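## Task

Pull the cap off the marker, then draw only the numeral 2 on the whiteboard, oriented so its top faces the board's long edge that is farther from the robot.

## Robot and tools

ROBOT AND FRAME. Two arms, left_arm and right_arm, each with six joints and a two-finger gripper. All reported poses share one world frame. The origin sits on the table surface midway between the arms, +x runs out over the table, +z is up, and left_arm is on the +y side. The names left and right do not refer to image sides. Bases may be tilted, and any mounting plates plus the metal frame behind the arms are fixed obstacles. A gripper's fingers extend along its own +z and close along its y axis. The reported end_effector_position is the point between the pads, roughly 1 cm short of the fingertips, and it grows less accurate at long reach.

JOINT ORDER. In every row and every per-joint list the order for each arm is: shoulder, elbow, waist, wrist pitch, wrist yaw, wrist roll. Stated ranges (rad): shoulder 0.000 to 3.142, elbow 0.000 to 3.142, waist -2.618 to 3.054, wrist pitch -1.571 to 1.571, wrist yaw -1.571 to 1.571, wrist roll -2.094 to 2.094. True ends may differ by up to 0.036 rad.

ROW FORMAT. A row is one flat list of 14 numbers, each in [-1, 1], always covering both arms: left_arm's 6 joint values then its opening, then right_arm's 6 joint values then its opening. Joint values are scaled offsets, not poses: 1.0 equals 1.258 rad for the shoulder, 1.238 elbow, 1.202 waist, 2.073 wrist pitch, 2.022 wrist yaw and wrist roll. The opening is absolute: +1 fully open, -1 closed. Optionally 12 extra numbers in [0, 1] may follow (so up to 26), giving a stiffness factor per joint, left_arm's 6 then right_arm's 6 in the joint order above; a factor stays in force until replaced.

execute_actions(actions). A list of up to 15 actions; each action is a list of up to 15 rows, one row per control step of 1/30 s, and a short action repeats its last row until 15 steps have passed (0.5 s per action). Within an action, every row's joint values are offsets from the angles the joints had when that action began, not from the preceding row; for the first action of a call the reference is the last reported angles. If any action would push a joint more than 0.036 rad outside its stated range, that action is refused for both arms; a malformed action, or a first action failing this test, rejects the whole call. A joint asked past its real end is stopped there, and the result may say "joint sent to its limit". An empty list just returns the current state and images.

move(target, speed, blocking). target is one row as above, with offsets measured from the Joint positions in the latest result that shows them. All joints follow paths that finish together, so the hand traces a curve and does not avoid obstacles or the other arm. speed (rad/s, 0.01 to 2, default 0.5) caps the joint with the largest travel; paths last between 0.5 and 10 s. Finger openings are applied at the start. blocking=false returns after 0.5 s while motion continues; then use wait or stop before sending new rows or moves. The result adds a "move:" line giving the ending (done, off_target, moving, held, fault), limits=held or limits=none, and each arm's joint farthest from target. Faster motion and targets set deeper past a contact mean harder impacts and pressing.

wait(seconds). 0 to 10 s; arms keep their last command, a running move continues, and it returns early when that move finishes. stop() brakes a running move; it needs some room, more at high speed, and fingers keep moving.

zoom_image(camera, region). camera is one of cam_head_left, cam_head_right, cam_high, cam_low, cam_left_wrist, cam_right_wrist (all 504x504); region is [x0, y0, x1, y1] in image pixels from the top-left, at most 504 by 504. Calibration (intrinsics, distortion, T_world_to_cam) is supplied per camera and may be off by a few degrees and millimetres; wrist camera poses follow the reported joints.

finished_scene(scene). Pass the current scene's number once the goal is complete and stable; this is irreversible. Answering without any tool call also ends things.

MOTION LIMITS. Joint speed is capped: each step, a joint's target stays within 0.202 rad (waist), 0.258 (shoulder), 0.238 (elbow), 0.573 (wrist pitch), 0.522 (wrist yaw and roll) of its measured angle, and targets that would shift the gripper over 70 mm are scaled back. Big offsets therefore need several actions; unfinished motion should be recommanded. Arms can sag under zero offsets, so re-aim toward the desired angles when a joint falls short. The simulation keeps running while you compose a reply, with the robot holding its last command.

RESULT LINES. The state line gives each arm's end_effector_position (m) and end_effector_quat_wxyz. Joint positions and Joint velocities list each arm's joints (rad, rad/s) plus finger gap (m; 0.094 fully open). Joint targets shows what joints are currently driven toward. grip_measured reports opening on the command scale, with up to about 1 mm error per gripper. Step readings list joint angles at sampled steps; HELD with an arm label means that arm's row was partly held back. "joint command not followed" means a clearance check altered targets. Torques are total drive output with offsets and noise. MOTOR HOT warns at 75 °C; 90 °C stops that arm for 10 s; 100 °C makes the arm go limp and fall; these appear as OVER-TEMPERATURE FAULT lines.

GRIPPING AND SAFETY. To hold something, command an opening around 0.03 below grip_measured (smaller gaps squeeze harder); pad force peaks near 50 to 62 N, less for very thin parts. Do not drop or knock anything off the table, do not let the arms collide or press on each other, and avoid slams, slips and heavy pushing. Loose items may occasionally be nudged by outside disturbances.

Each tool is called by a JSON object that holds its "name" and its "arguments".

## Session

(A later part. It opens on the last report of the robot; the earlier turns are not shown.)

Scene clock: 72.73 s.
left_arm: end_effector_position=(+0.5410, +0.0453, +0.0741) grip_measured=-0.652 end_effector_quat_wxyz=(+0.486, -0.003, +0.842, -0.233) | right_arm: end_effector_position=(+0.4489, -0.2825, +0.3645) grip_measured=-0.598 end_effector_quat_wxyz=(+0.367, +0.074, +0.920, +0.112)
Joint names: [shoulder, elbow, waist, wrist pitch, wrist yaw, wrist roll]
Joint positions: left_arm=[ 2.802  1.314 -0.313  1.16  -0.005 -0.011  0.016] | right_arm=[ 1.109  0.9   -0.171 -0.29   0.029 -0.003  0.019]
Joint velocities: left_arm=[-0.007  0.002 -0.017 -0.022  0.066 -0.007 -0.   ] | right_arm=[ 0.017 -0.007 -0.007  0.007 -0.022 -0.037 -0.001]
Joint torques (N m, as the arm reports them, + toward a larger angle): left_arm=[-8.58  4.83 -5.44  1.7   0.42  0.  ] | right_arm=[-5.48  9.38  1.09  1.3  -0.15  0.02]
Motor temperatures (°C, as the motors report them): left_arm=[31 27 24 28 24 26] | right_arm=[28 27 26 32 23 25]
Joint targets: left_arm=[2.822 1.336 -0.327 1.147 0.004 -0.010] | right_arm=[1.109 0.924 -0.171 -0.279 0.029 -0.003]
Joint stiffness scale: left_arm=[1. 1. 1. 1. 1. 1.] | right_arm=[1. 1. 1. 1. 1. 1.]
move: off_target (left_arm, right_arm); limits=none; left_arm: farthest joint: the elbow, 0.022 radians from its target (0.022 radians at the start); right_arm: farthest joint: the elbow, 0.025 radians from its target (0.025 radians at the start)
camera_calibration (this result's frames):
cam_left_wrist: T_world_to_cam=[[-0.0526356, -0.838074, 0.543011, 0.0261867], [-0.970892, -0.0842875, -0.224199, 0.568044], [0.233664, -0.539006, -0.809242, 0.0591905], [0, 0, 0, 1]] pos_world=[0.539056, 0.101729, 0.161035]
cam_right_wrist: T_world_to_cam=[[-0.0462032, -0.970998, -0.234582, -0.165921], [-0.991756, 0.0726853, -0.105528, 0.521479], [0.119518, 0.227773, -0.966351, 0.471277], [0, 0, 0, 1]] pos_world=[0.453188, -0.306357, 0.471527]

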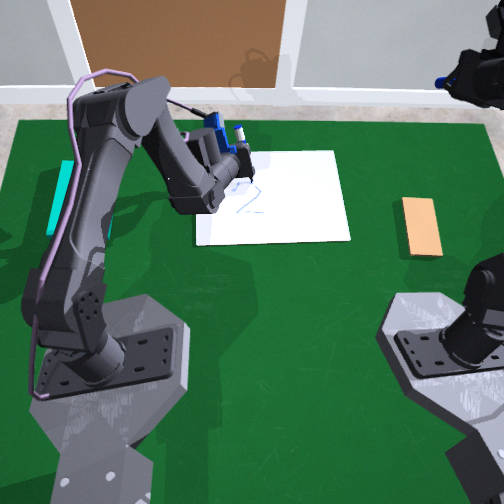

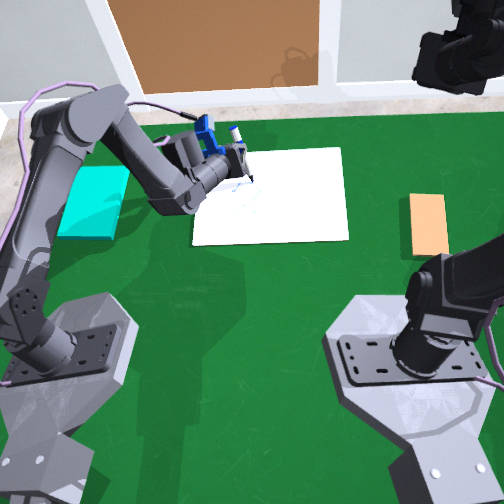

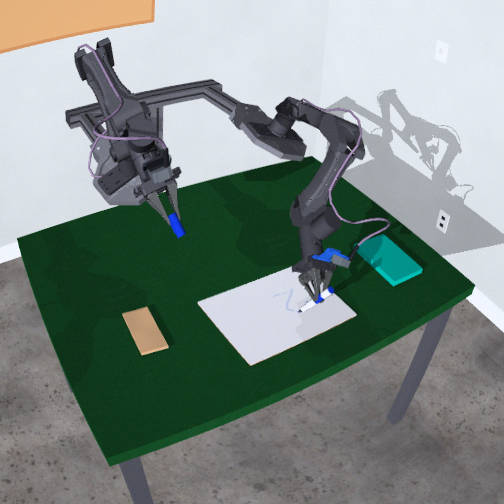

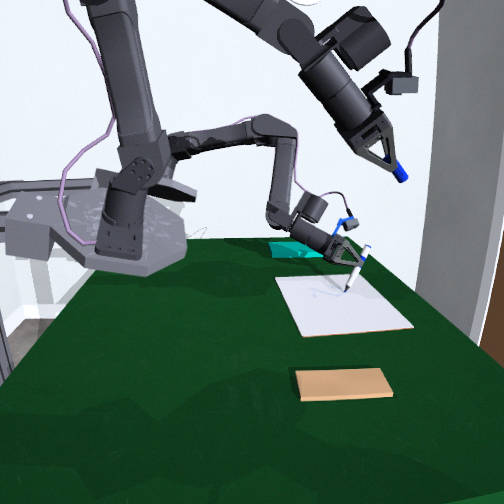

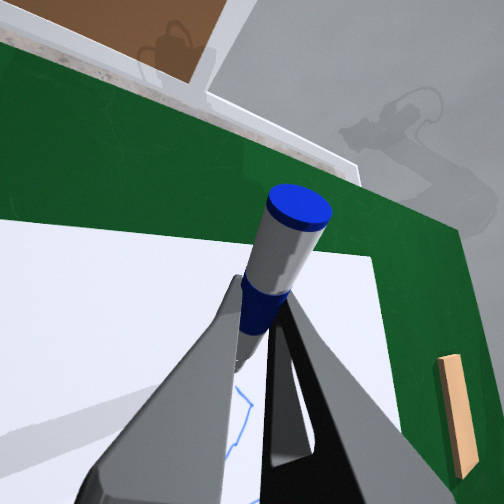

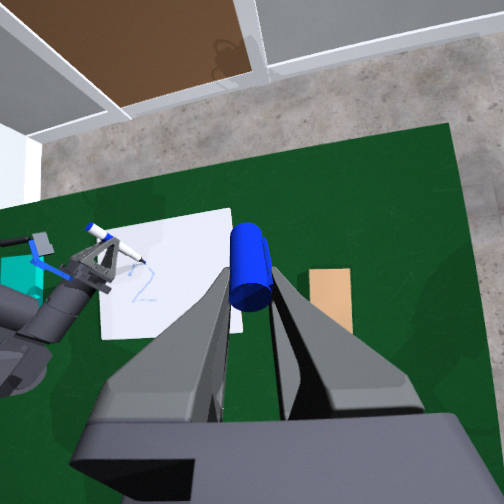

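{"name": "move", "arguments": {"target": [0.032,-0.042,-0.034,0.007,0.005,0,-0.69,0,0.02,0,0.004,0,0,-0.66], "speed": 0.08}}

{"name": "move", "arguments": {"target": [-0.15,0,0.2,0,0,0,-0.69,0,0.02,0,0.004,0,0,-0.66], "speed": 0.01, "blocking": false}}

{"name": "stop", "arguments": {}}

Scene clock: 74.07 s.
left_arm: end_effector_position=(+0.5254, +0.0296, +0.0740) grip_measured=-0.652 end_effector_quat_wxyz=(+0.485, +0.010, +0.840, -0.243) | right_arm: end_effector_position=(+0.4484, -0.2824, +0.3641) grip_measured=-0.598 end_effector_quat_wxyz=(+0.366, +0.074, +0.921, +0.112)
Joint names: [shoulder, elbow, waist, wrist pitch, wrist yaw, wrist roll]
Joint positions: left_arm=[ 2.819  1.286 -0.343  1.199 -0.002 -0.011  0.016] | right_arm=[ 1.109  0.9   -0.171 -0.293  0.029 -0.003  0.019]
Joint velocities: left_arm=[-0.007 -0.007  0.002  0.066 -0.066  0.007  0.001] | right_arm=[ 0.017  0.002 -0.012 -0.066 -0.037 -0.051  0.   ]
Joint torques (N m, as the arm reports them, + toward a larger angle): left_arm=[-8.21  1.58 -5.2   1.57  0.43  0.01] | right_arm=[-5.52  9.4   1.01  1.28 -0.15  0.03]
Motor temperatures (°C, as the motors report them): left_arm=[31 27 24 28 24 26] | right_arm=[28 27 26 32 23 25]
Joint targets: left_arm=[2.842 1.262 -0.354 1.175 0.006 -0.011] | right_arm=[1.109 0.924 -0.171 -0.282 0.029 -0.003]
Joint stiffness scale: left_arm=[1. 1. 1. 1. 1. 1.] | right_arm=[1. 1. 1. 1. 1. 1.]
move: off_target (left_arm, right_arm); limits=none; left_arm: farthest joint: the wrist pitch, 0.025 radians from its target (0.014 radians at the start); right_arm: farthest joint: the elbow, 0.025 radians from its target (0.025 radians at the start)
camera_calibration (this result's frames):
cam_left_wrist: T_world_to_cam=[[-0.0816532, -0.83234, 0.548218, 0.0270525], [-0.971929, -0.0552776, -0.228688, 0.551475], [0.22065, -0.551502, -0.804462, 0.0611435], [0, 0, 0, 1]] pos_world=[0.524712, 0.0867218, 0.160473]
cam_right_wrist: T_world_to_cam=[[-0.0460687, -0.97101, -0.234556, -0.165977], [-0.992078, 0.0719446, -0.102983, 0.519956], [0.116872, 0.227953, -0.966632, 0.472218], [0, 0, 0, 1]] pos_world=[0.453001, -0.306217, 0.471077]

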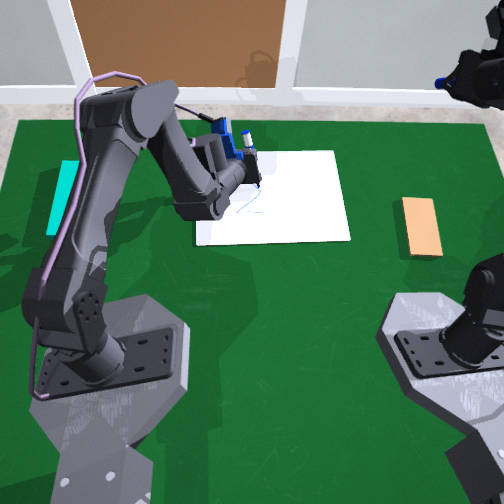

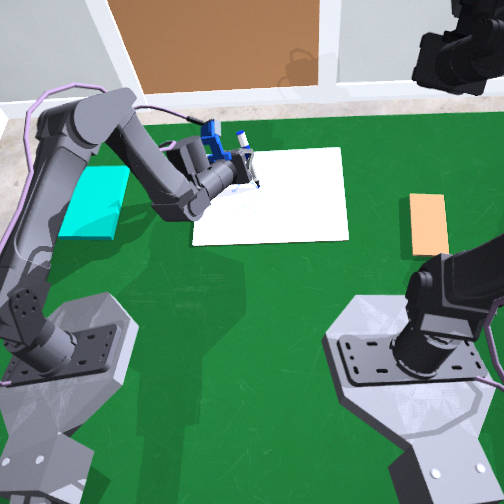

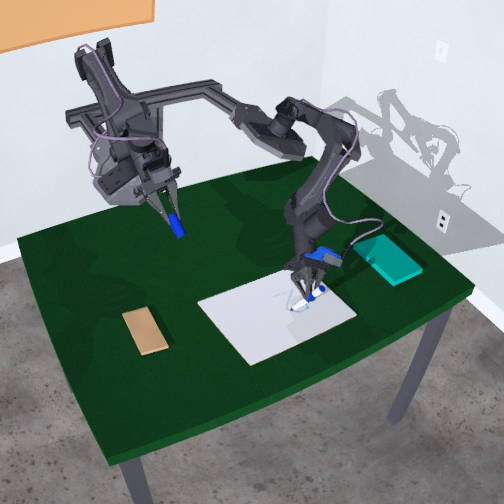

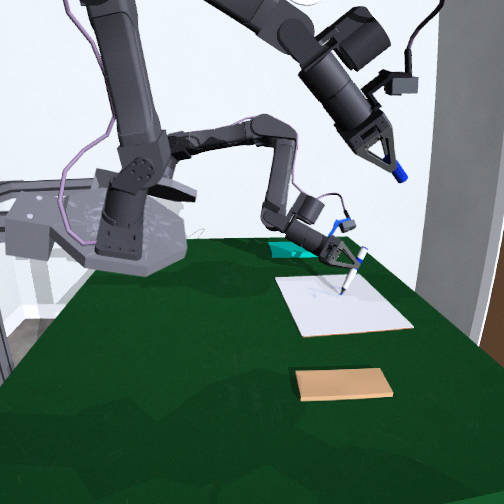

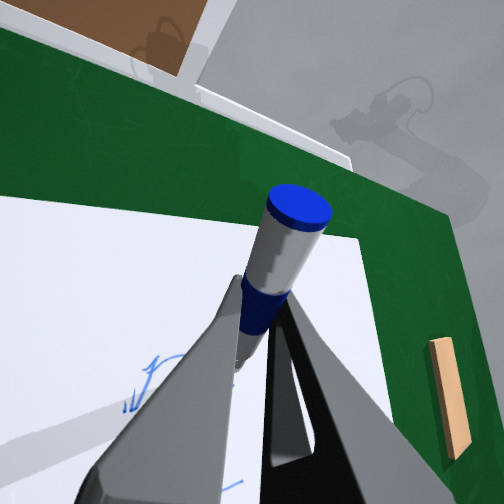

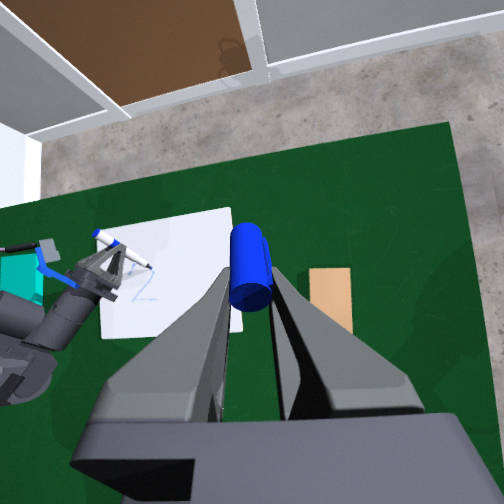

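Scene clock: 74.57 s.
left_arm: end_effector_position=(+0.5258, +0.0300, +0.0744) grip_measured=-0.652 end_effector_quat_wxyz=(+0.486, +0.009, +0.840, -0.243) | right_arm: end_effector_position=(+0.4474, -0.2821, +0.3632) grip_measured=-0.598 end_effector_quat_wxyz=(+0.364, +0.073, +0.922, +0.113)
Joint names: [shoulder, elbow, waist, wrist pitch, wrist yaw, wrist roll]
Joint positions: left_arm=[ 2.819  1.286 -0.342  1.202 -0.002 -0.011  0.016] | right_arm=[ 1.109  0.9   -0.171 -0.298  0.029 -0.003  0.019]
Joint velocities: left_arm=[ 0.007 -0.002 -0.007  0.007  0.022  0.007  0.001] | right_arm=[-0.012  0.002 -0.032 -0.022 -0.066 -0.022 -0.   ]
Joint torques (N m, as the arm reports them, + toward a larger angle): left_arm=[-10.11   3.2   -4.02   1.83   0.33   0.04] | right_arm=[-5.49  7.42  1.14  1.23 -0.15  0.01]
Motor temperatures (°C, as the motors report them): left_arm=[31 27 24 28 24 26] | right_arm=[28 27 26 32 23 25]
Joint targets: left_arm=[2.815 1.286 -0.338 1.199 -0.002 -0.011] | right_arm=[1.109 0.900 -0.171 -0.293 0.029 -0.003]
Joint stiffness scale: left_arm=[1. 1. 1. 1. 1. 1.] | right_arm=[1. 1. 1. 1. 1. 1.]
move: running; limits=none; left_arm: farthest joint: the waist, 0.240 radians from its target (0.240 radians at the start); right_arm: farthest joint: the elbow, 0.025 radians from its target (0.025 radians at the start)
camera_calibration (this result's frames):
cam_left_wrist: T_world_to_cam=[[-0.0814969, -0.831966, 0.548809, 0.0269734], [-0.971367, -0.0569949, -0.230647, 0.551895], [0.22317, -0.551891, -0.803499, 0.0602238], [0, 0, 0, 1]] pos_world=[0.524851, 0.0871332, 0.16088]
cam_right_wrist: T_world_to_cam=[[-0.0457995, -0.971036, -0.234504, -0.166087], [-0.9927, 0.0704616, -0.09789, 0.516903], [0.111578, 0.228308, -0.967174, 0.474089], [0, 0, 0, 1]] pos_world=[0.452625, -0.305937, 0.470178]

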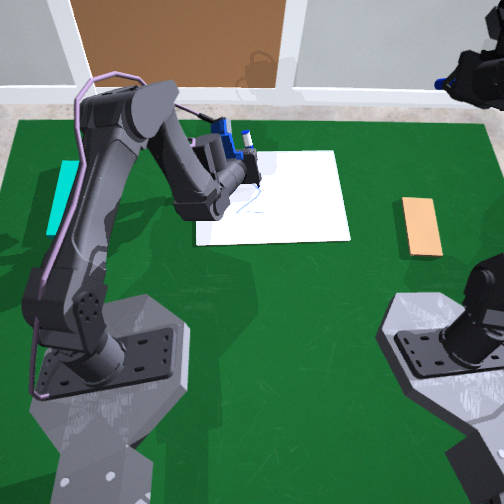

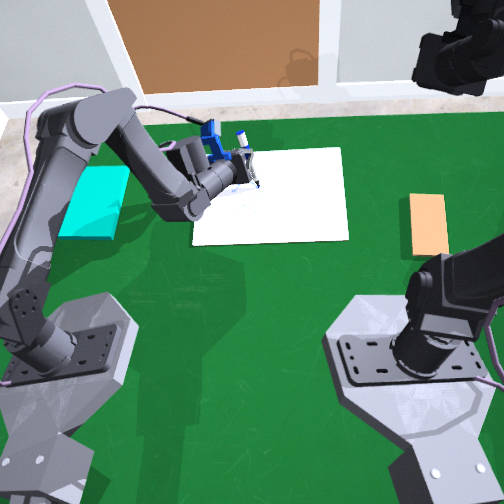

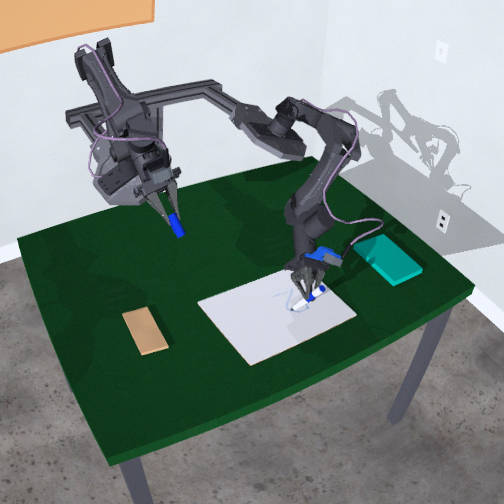

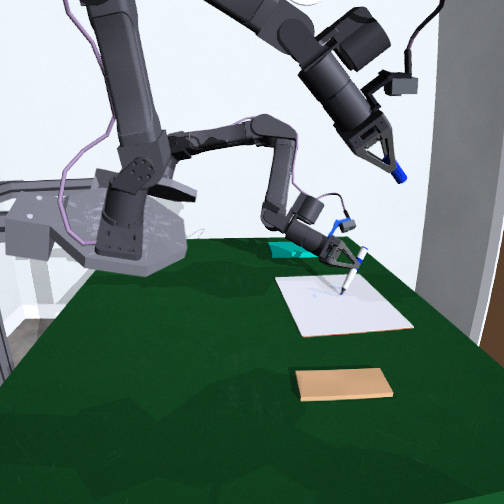

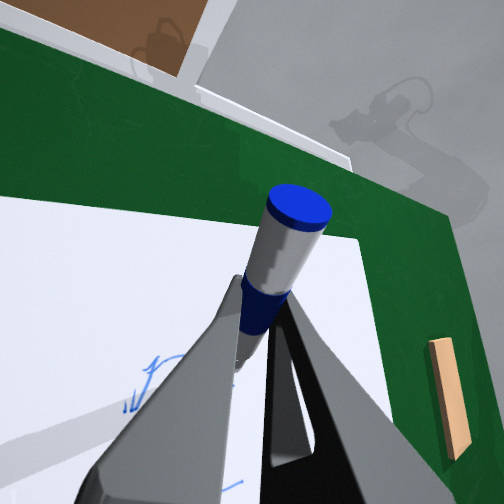

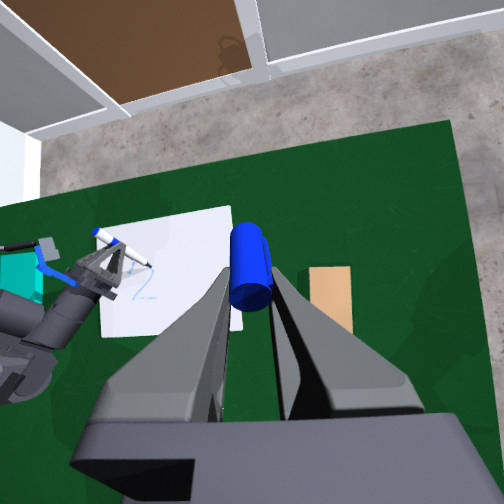

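Scene clock: 74.80 s.
left_arm: end_effector_position=(+0.5259, +0.0304, +0.0743) grip_measured=-0.652 end_effector_quat_wxyz=(+0.486, +0.008, +0.840, -0.243) | right_arm: end_effector_position=(+0.4474, -0.2821, +0.3632) grip_measured=-0.598 end_effector_quat_wxyz=(+0.364, +0.073, +0.922, +0.113)
Joint names: [shoulder, elbow, waist, wrist pitch, wrist yaw, wrist roll]
Joint positions: left_arm=[ 2.819  1.286 -0.342  1.202 -0.002 -0.012  0.016] | right_arm=[ 1.109  0.9   -0.171 -0.298  0.029 -0.003  0.019]
Joint velocities: left_arm=[ 0.002 -0.012 -0.017 -0.051  0.007  0.022  0.   ] | right_arm=[ 0.007 -0.022 -0.002  0.066  0.051  0.022  0.   ]
Joint torques (N m, as the arm reports them, + toward a larger angle): left_arm=[-10.08   3.21  -4.07   1.81   0.32   0.07] | right_arm=[-5.46  7.38  1.11  1.22 -0.14  0.01]
Motor temperatures (°C, as the motors report them): left_arm=[31 27 24 28 24 26] | right_arm=[28 27 26 32 23 25]
Joint targets: left_arm=[2.815 1.286 -0.338 1.199 -0.002 -0.010] | right_arm=[1.109 0.900 -0.171 -0.293 0.029 -0.003]
Joint stiffness scale: left_arm=[1. 1. 1. 1. 1. 1.] | right_arm=[1. 1. 1. 1. 1. 1.]
earlier move: stopped; limits=none; left_arm: farthest joint: the waist, 0.239 radians from its target (0.240 radians at the start); right_arm: farthest joint: the elbow, 0.025 radians from its target (0.025 radians at the start)
camera_calibration (this result's frames):
cam_left_wrist: T_world_to_cam=[[-0.0801854, -0.831606, 0.549547, 0.0266215], [-0.971382, -0.0584674, -0.230212, 0.552075], [0.223576, -0.55228, -0.803119, 0.060107], [0, 0, 0, 1]] pos_world=[0.524972, 0.0876129, 0.160738]
cam_right_wrist: T_world_to_cam=[[-0.0457995, -0.971036, -0.234504, -0.166087], [-0.9927, 0.0704616, -0.09789, 0.516903], [0.111578, 0.228308, -0.967174, 0.474089], [0, 0, 0, 1]] pos_world=[0.452625, -0.305937, 0.470178]

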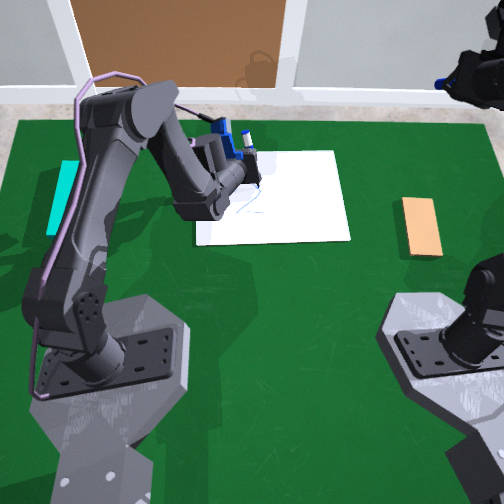

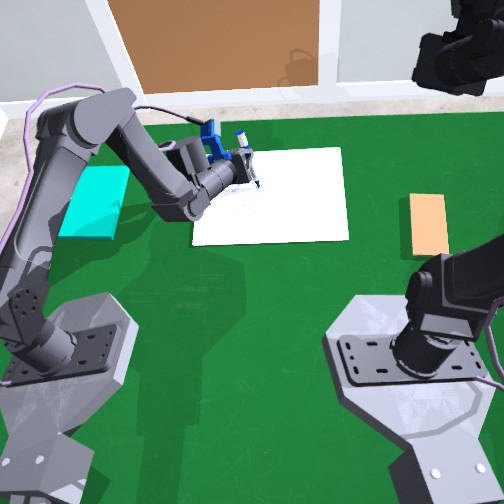

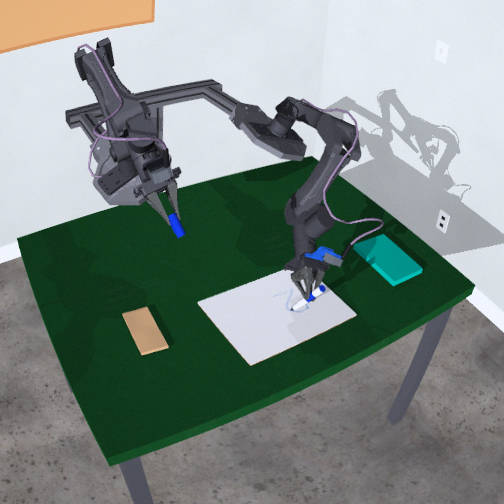

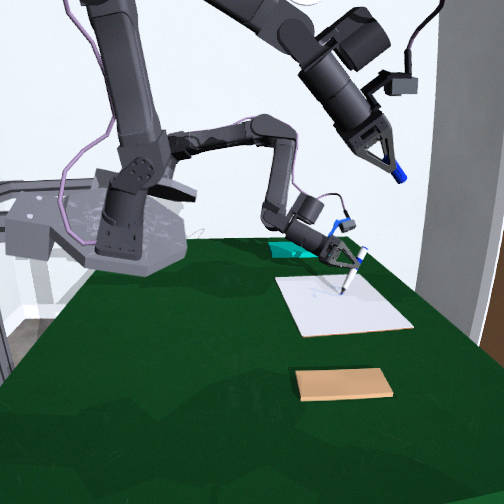

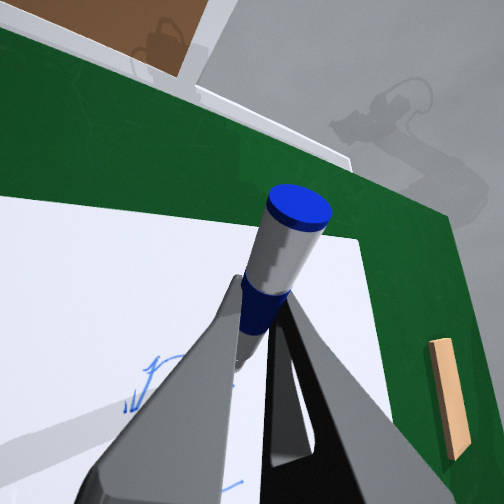

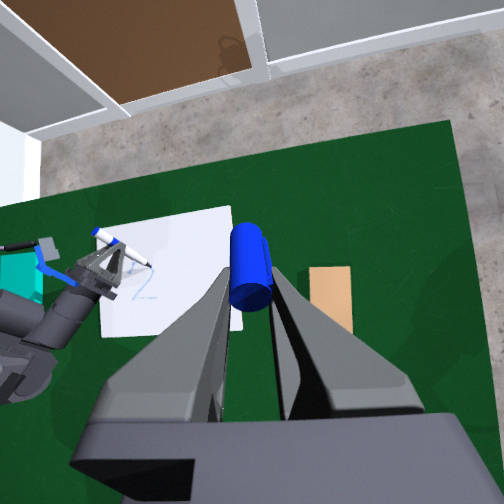

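Lift straight, then away.

{"name": "move", "arguments": {"target": [-0.1,0,0,0,0,0,-0.69,0,0.02,0,0.004,0,0,-0.66], "speed": 0.3}}

{"name": "move", "arguments": {"target": [-0.1,0,0.22,0,0,0,-0.69,0,0.02,0,0.004,0,0,-0.66], "speed": 0.6}}

{"name": "zoom_image", "arguments": {"camera": "cam_head_left", "region": [215,165,285,225]}}

Scene clock: 75.83 s.
left_arm: end_effector_position=(+0.5663, +0.0460, +0.1359) grip_measured=-0.652 end_effector_quat_wxyz=(+0.539, -0.008, +0.806, -0.244) | right_arm: end_effector_position=(+0.4469, -0.2819, +0.3628) grip_measured=-0.598 end_effector_quat_wxyz=(+0.363, +0.073, +0.922, +0.113)
Joint names: [shoulder, elbow, waist, wrist pitch, wrist yaw, wrist roll]
Joint positions: left_arm=[ 2.698  1.286 -0.342  1.209 -0.003 -0.013  0.016] | right_arm=[ 1.109  0.9   -0.171 -0.301  0.029 -0.003  0.019]
Joint velocities: left_arm=[-0.017  0.012  0.002  0.007 -0.007 -0.051  0.   ] | right_arm=[-0.012  0.002 -0.007 -0.007 -0.051  0.007 -0.   ]
Joint torques (N m, as the arm reports them, + toward a larger angle): left_arm=[-10.38   3.69  -4.46   1.83   0.33   0.03] | right_arm=[-5.47  9.43  1.05  1.29 -0.15  0.01]
Motor temperatures (°C, as the motors report them): left_arm=[31 27 24 29 24 26] | right_arm=[28 27 26 32 23 25]
Joint targets: left_arm=[2.694 1.286 -0.342 1.202 -0.003 -0.012] | right_arm=[1.109 0.924 -0.171 -0.290 0.029 -0.003]
Joint stiffness scale: left_arm=[1. 1. 1. 1. 1. 1.] | right_arm=[1. 1. 1. 1. 1. 1.]
move: off_target (right_arm); limits=none; left_arm: farthest joint: the wrist pitch, 0.007 radians from its target (0.000 radians at the start); right_arm: farthest joint: the elbow, 0.025 radians from its target (0.025 radians at the start)
camera_calibration (this result's frames):
cam_left_wrist: T_world_to_cam=[[-0.10107, -0.81749, 0.567005, 0.0178576], [-0.934754, -0.117095, -0.335446, 0.602635], [0.340617, -0.563914, -0.752317, 0.0365549], [0, 0, 0, 1]] pos_world=[0.552669, 0.105778, 0.219527]
cam_right_wrist: T_world_to_cam=[[-0.0456648, -0.971048, -0.234478, -0.166142], [-0.993, 0.0697193, -0.0953425, 0.515373], [0.10893, 0.228483, -0.967435, 0.475019], [0, 0, 0, 1]] pos_world=[0.452435, -0.305797, 0.46973]

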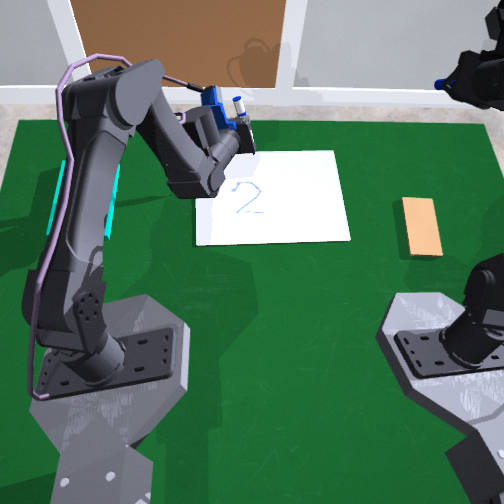

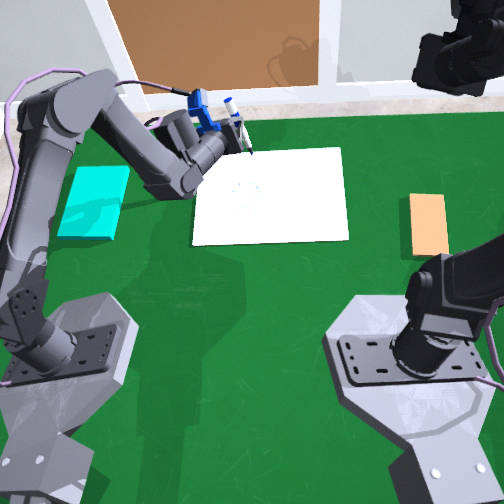

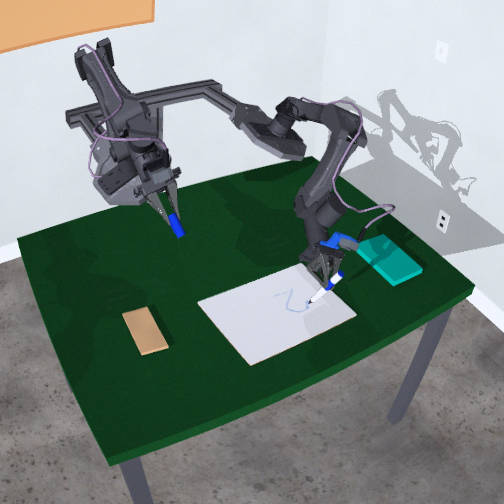

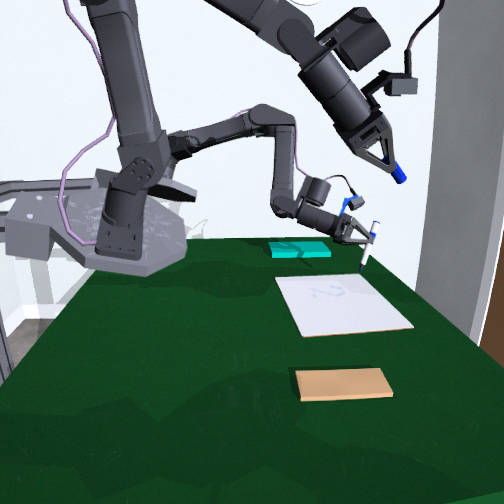

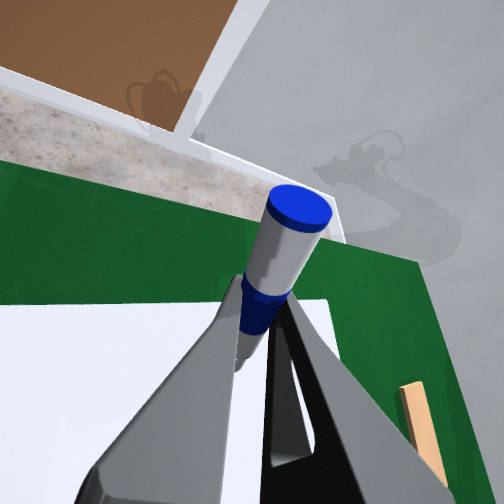

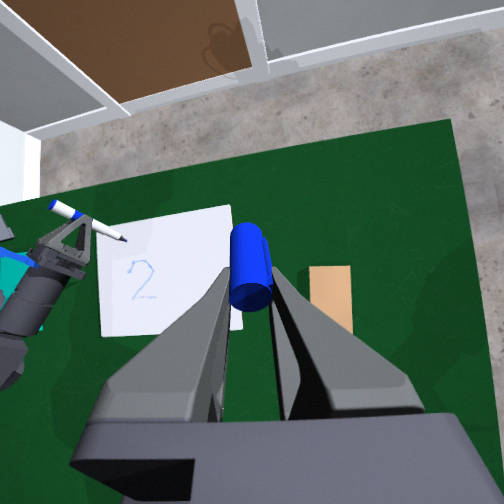

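Scene clock: 76.90 s.
left_arm: end_effector_position=(+0.6197, +0.2226, +0.1370) grip_measured=-0.652 end_effector_quat_wxyz=(+0.579, -0.115, +0.796, -0.138) | right_arm: end_effector_position=(+0.4464, -0.2818, +0.3623) grip_measured=-0.598 end_effector_quat_wxyz=(+0.361, +0.073, +0.923, +0.113)
Joint names: [shoulder, elbow, waist, wrist pitch, wrist yaw, wrist roll]
Joint positions: left_arm=[ 2.577  1.286 -0.066  1.216 -0.013 -0.013  0.016] | right_arm=[ 1.109  0.9   -0.171 -0.304  0.029 -0.003  0.019]
Joint velocities: left_arm=[ 0.017  0.007 -0.002 -0.007  0.051 -0.022 -0.   ] | right_arm=[-0.002  0.007  0.017 -0.095  0.022  0.007 -0.   ]
Joint torques (N m, as the arm reports them, + toward a larger angle): left_arm=[-10.79   4.06  -4.77   1.89   0.38   0.02] | right_arm=[-5.47  9.37  1.08  1.28 -0.14  0.01]
Motor temperatures (°C, as the motors report them): left_arm=[31 27 24 29 24 26] | right_arm=[28 27 26 32 23 25]
Joint targets: left_arm=[2.572 1.286 -0.077 1.209 -0.003 -0.013] | right_arm=[1.109 0.924 -0.171 -0.293 0.029 -0.003]
Joint stiffness scale: left_arm=[1. 1. 1. 1. 1. 1.] | right_arm=[1. 1. 1. 1. 1. 1.]
move: off_target (right_arm); limits=none; left_arm: farthest joint: the waist, 0.011 radians from its target (0.264 radians at the start); right_arm: farthest joint: the elbow, 0.025 radians from its target (0.025 radians at the start)
camera_calibration (this result's frames):
cam_left_wrist: T_world_to_cam=[[0.143018, -0.839218, 0.524651, 0.0262952], [-0.850628, -0.375213, -0.368303, 0.68339], [0.505943, -0.393609, -0.767525, -0.0194981], [0, 0, 0, 1]] pos_world=[0.587415, 0.27081, 0.222934]
cam_right_wrist: T_world_to_cam=[[-0.0455107, -0.971062, -0.234449, -0.166205], [-0.993335, 0.0688705, -0.0924303, 0.513622], [0.105902, 0.22868, -0.967724, 0.476076], [0, 0, 0, 1]] pos_world=[0.452217, -0.305638, 0.469218]

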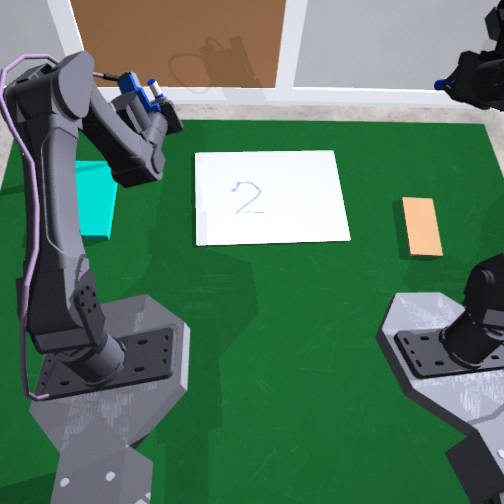

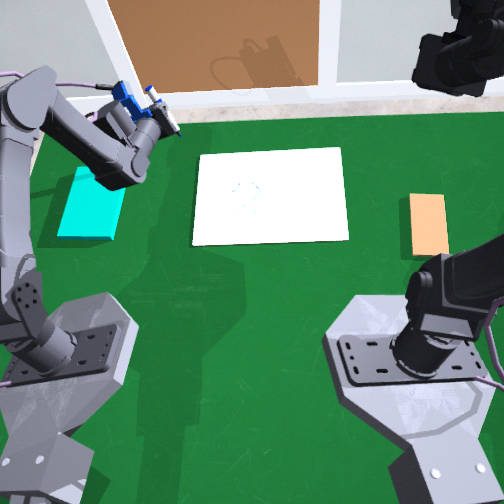

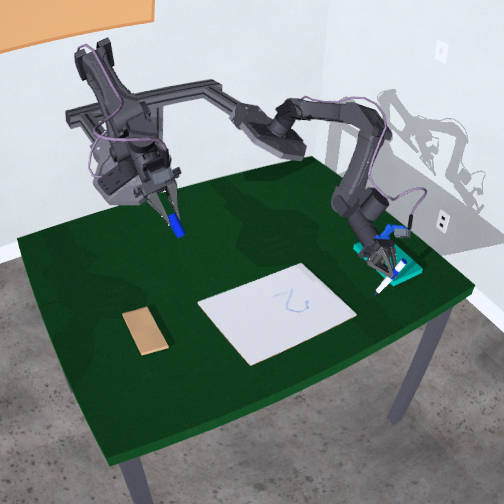

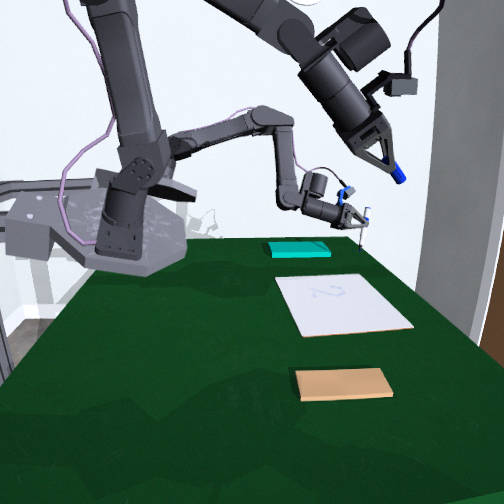

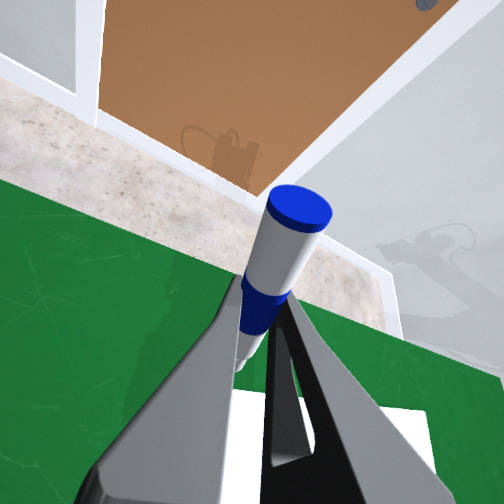

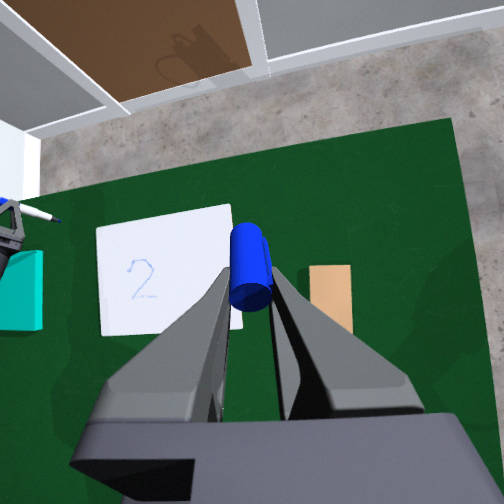

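Region (215, 165, 285, 225) of cam_head_left's 504x504 image, scaled by 7.200, with more detail than that image has; it fills the top 432 rows of this view, and the rest is white.

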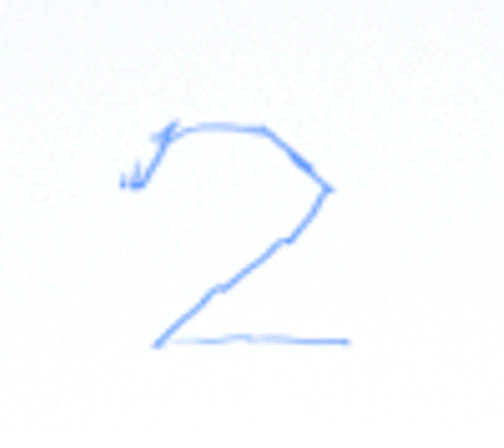

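{"name": "finished_scene", "arguments": {"scene": 2}}

The scene is finished.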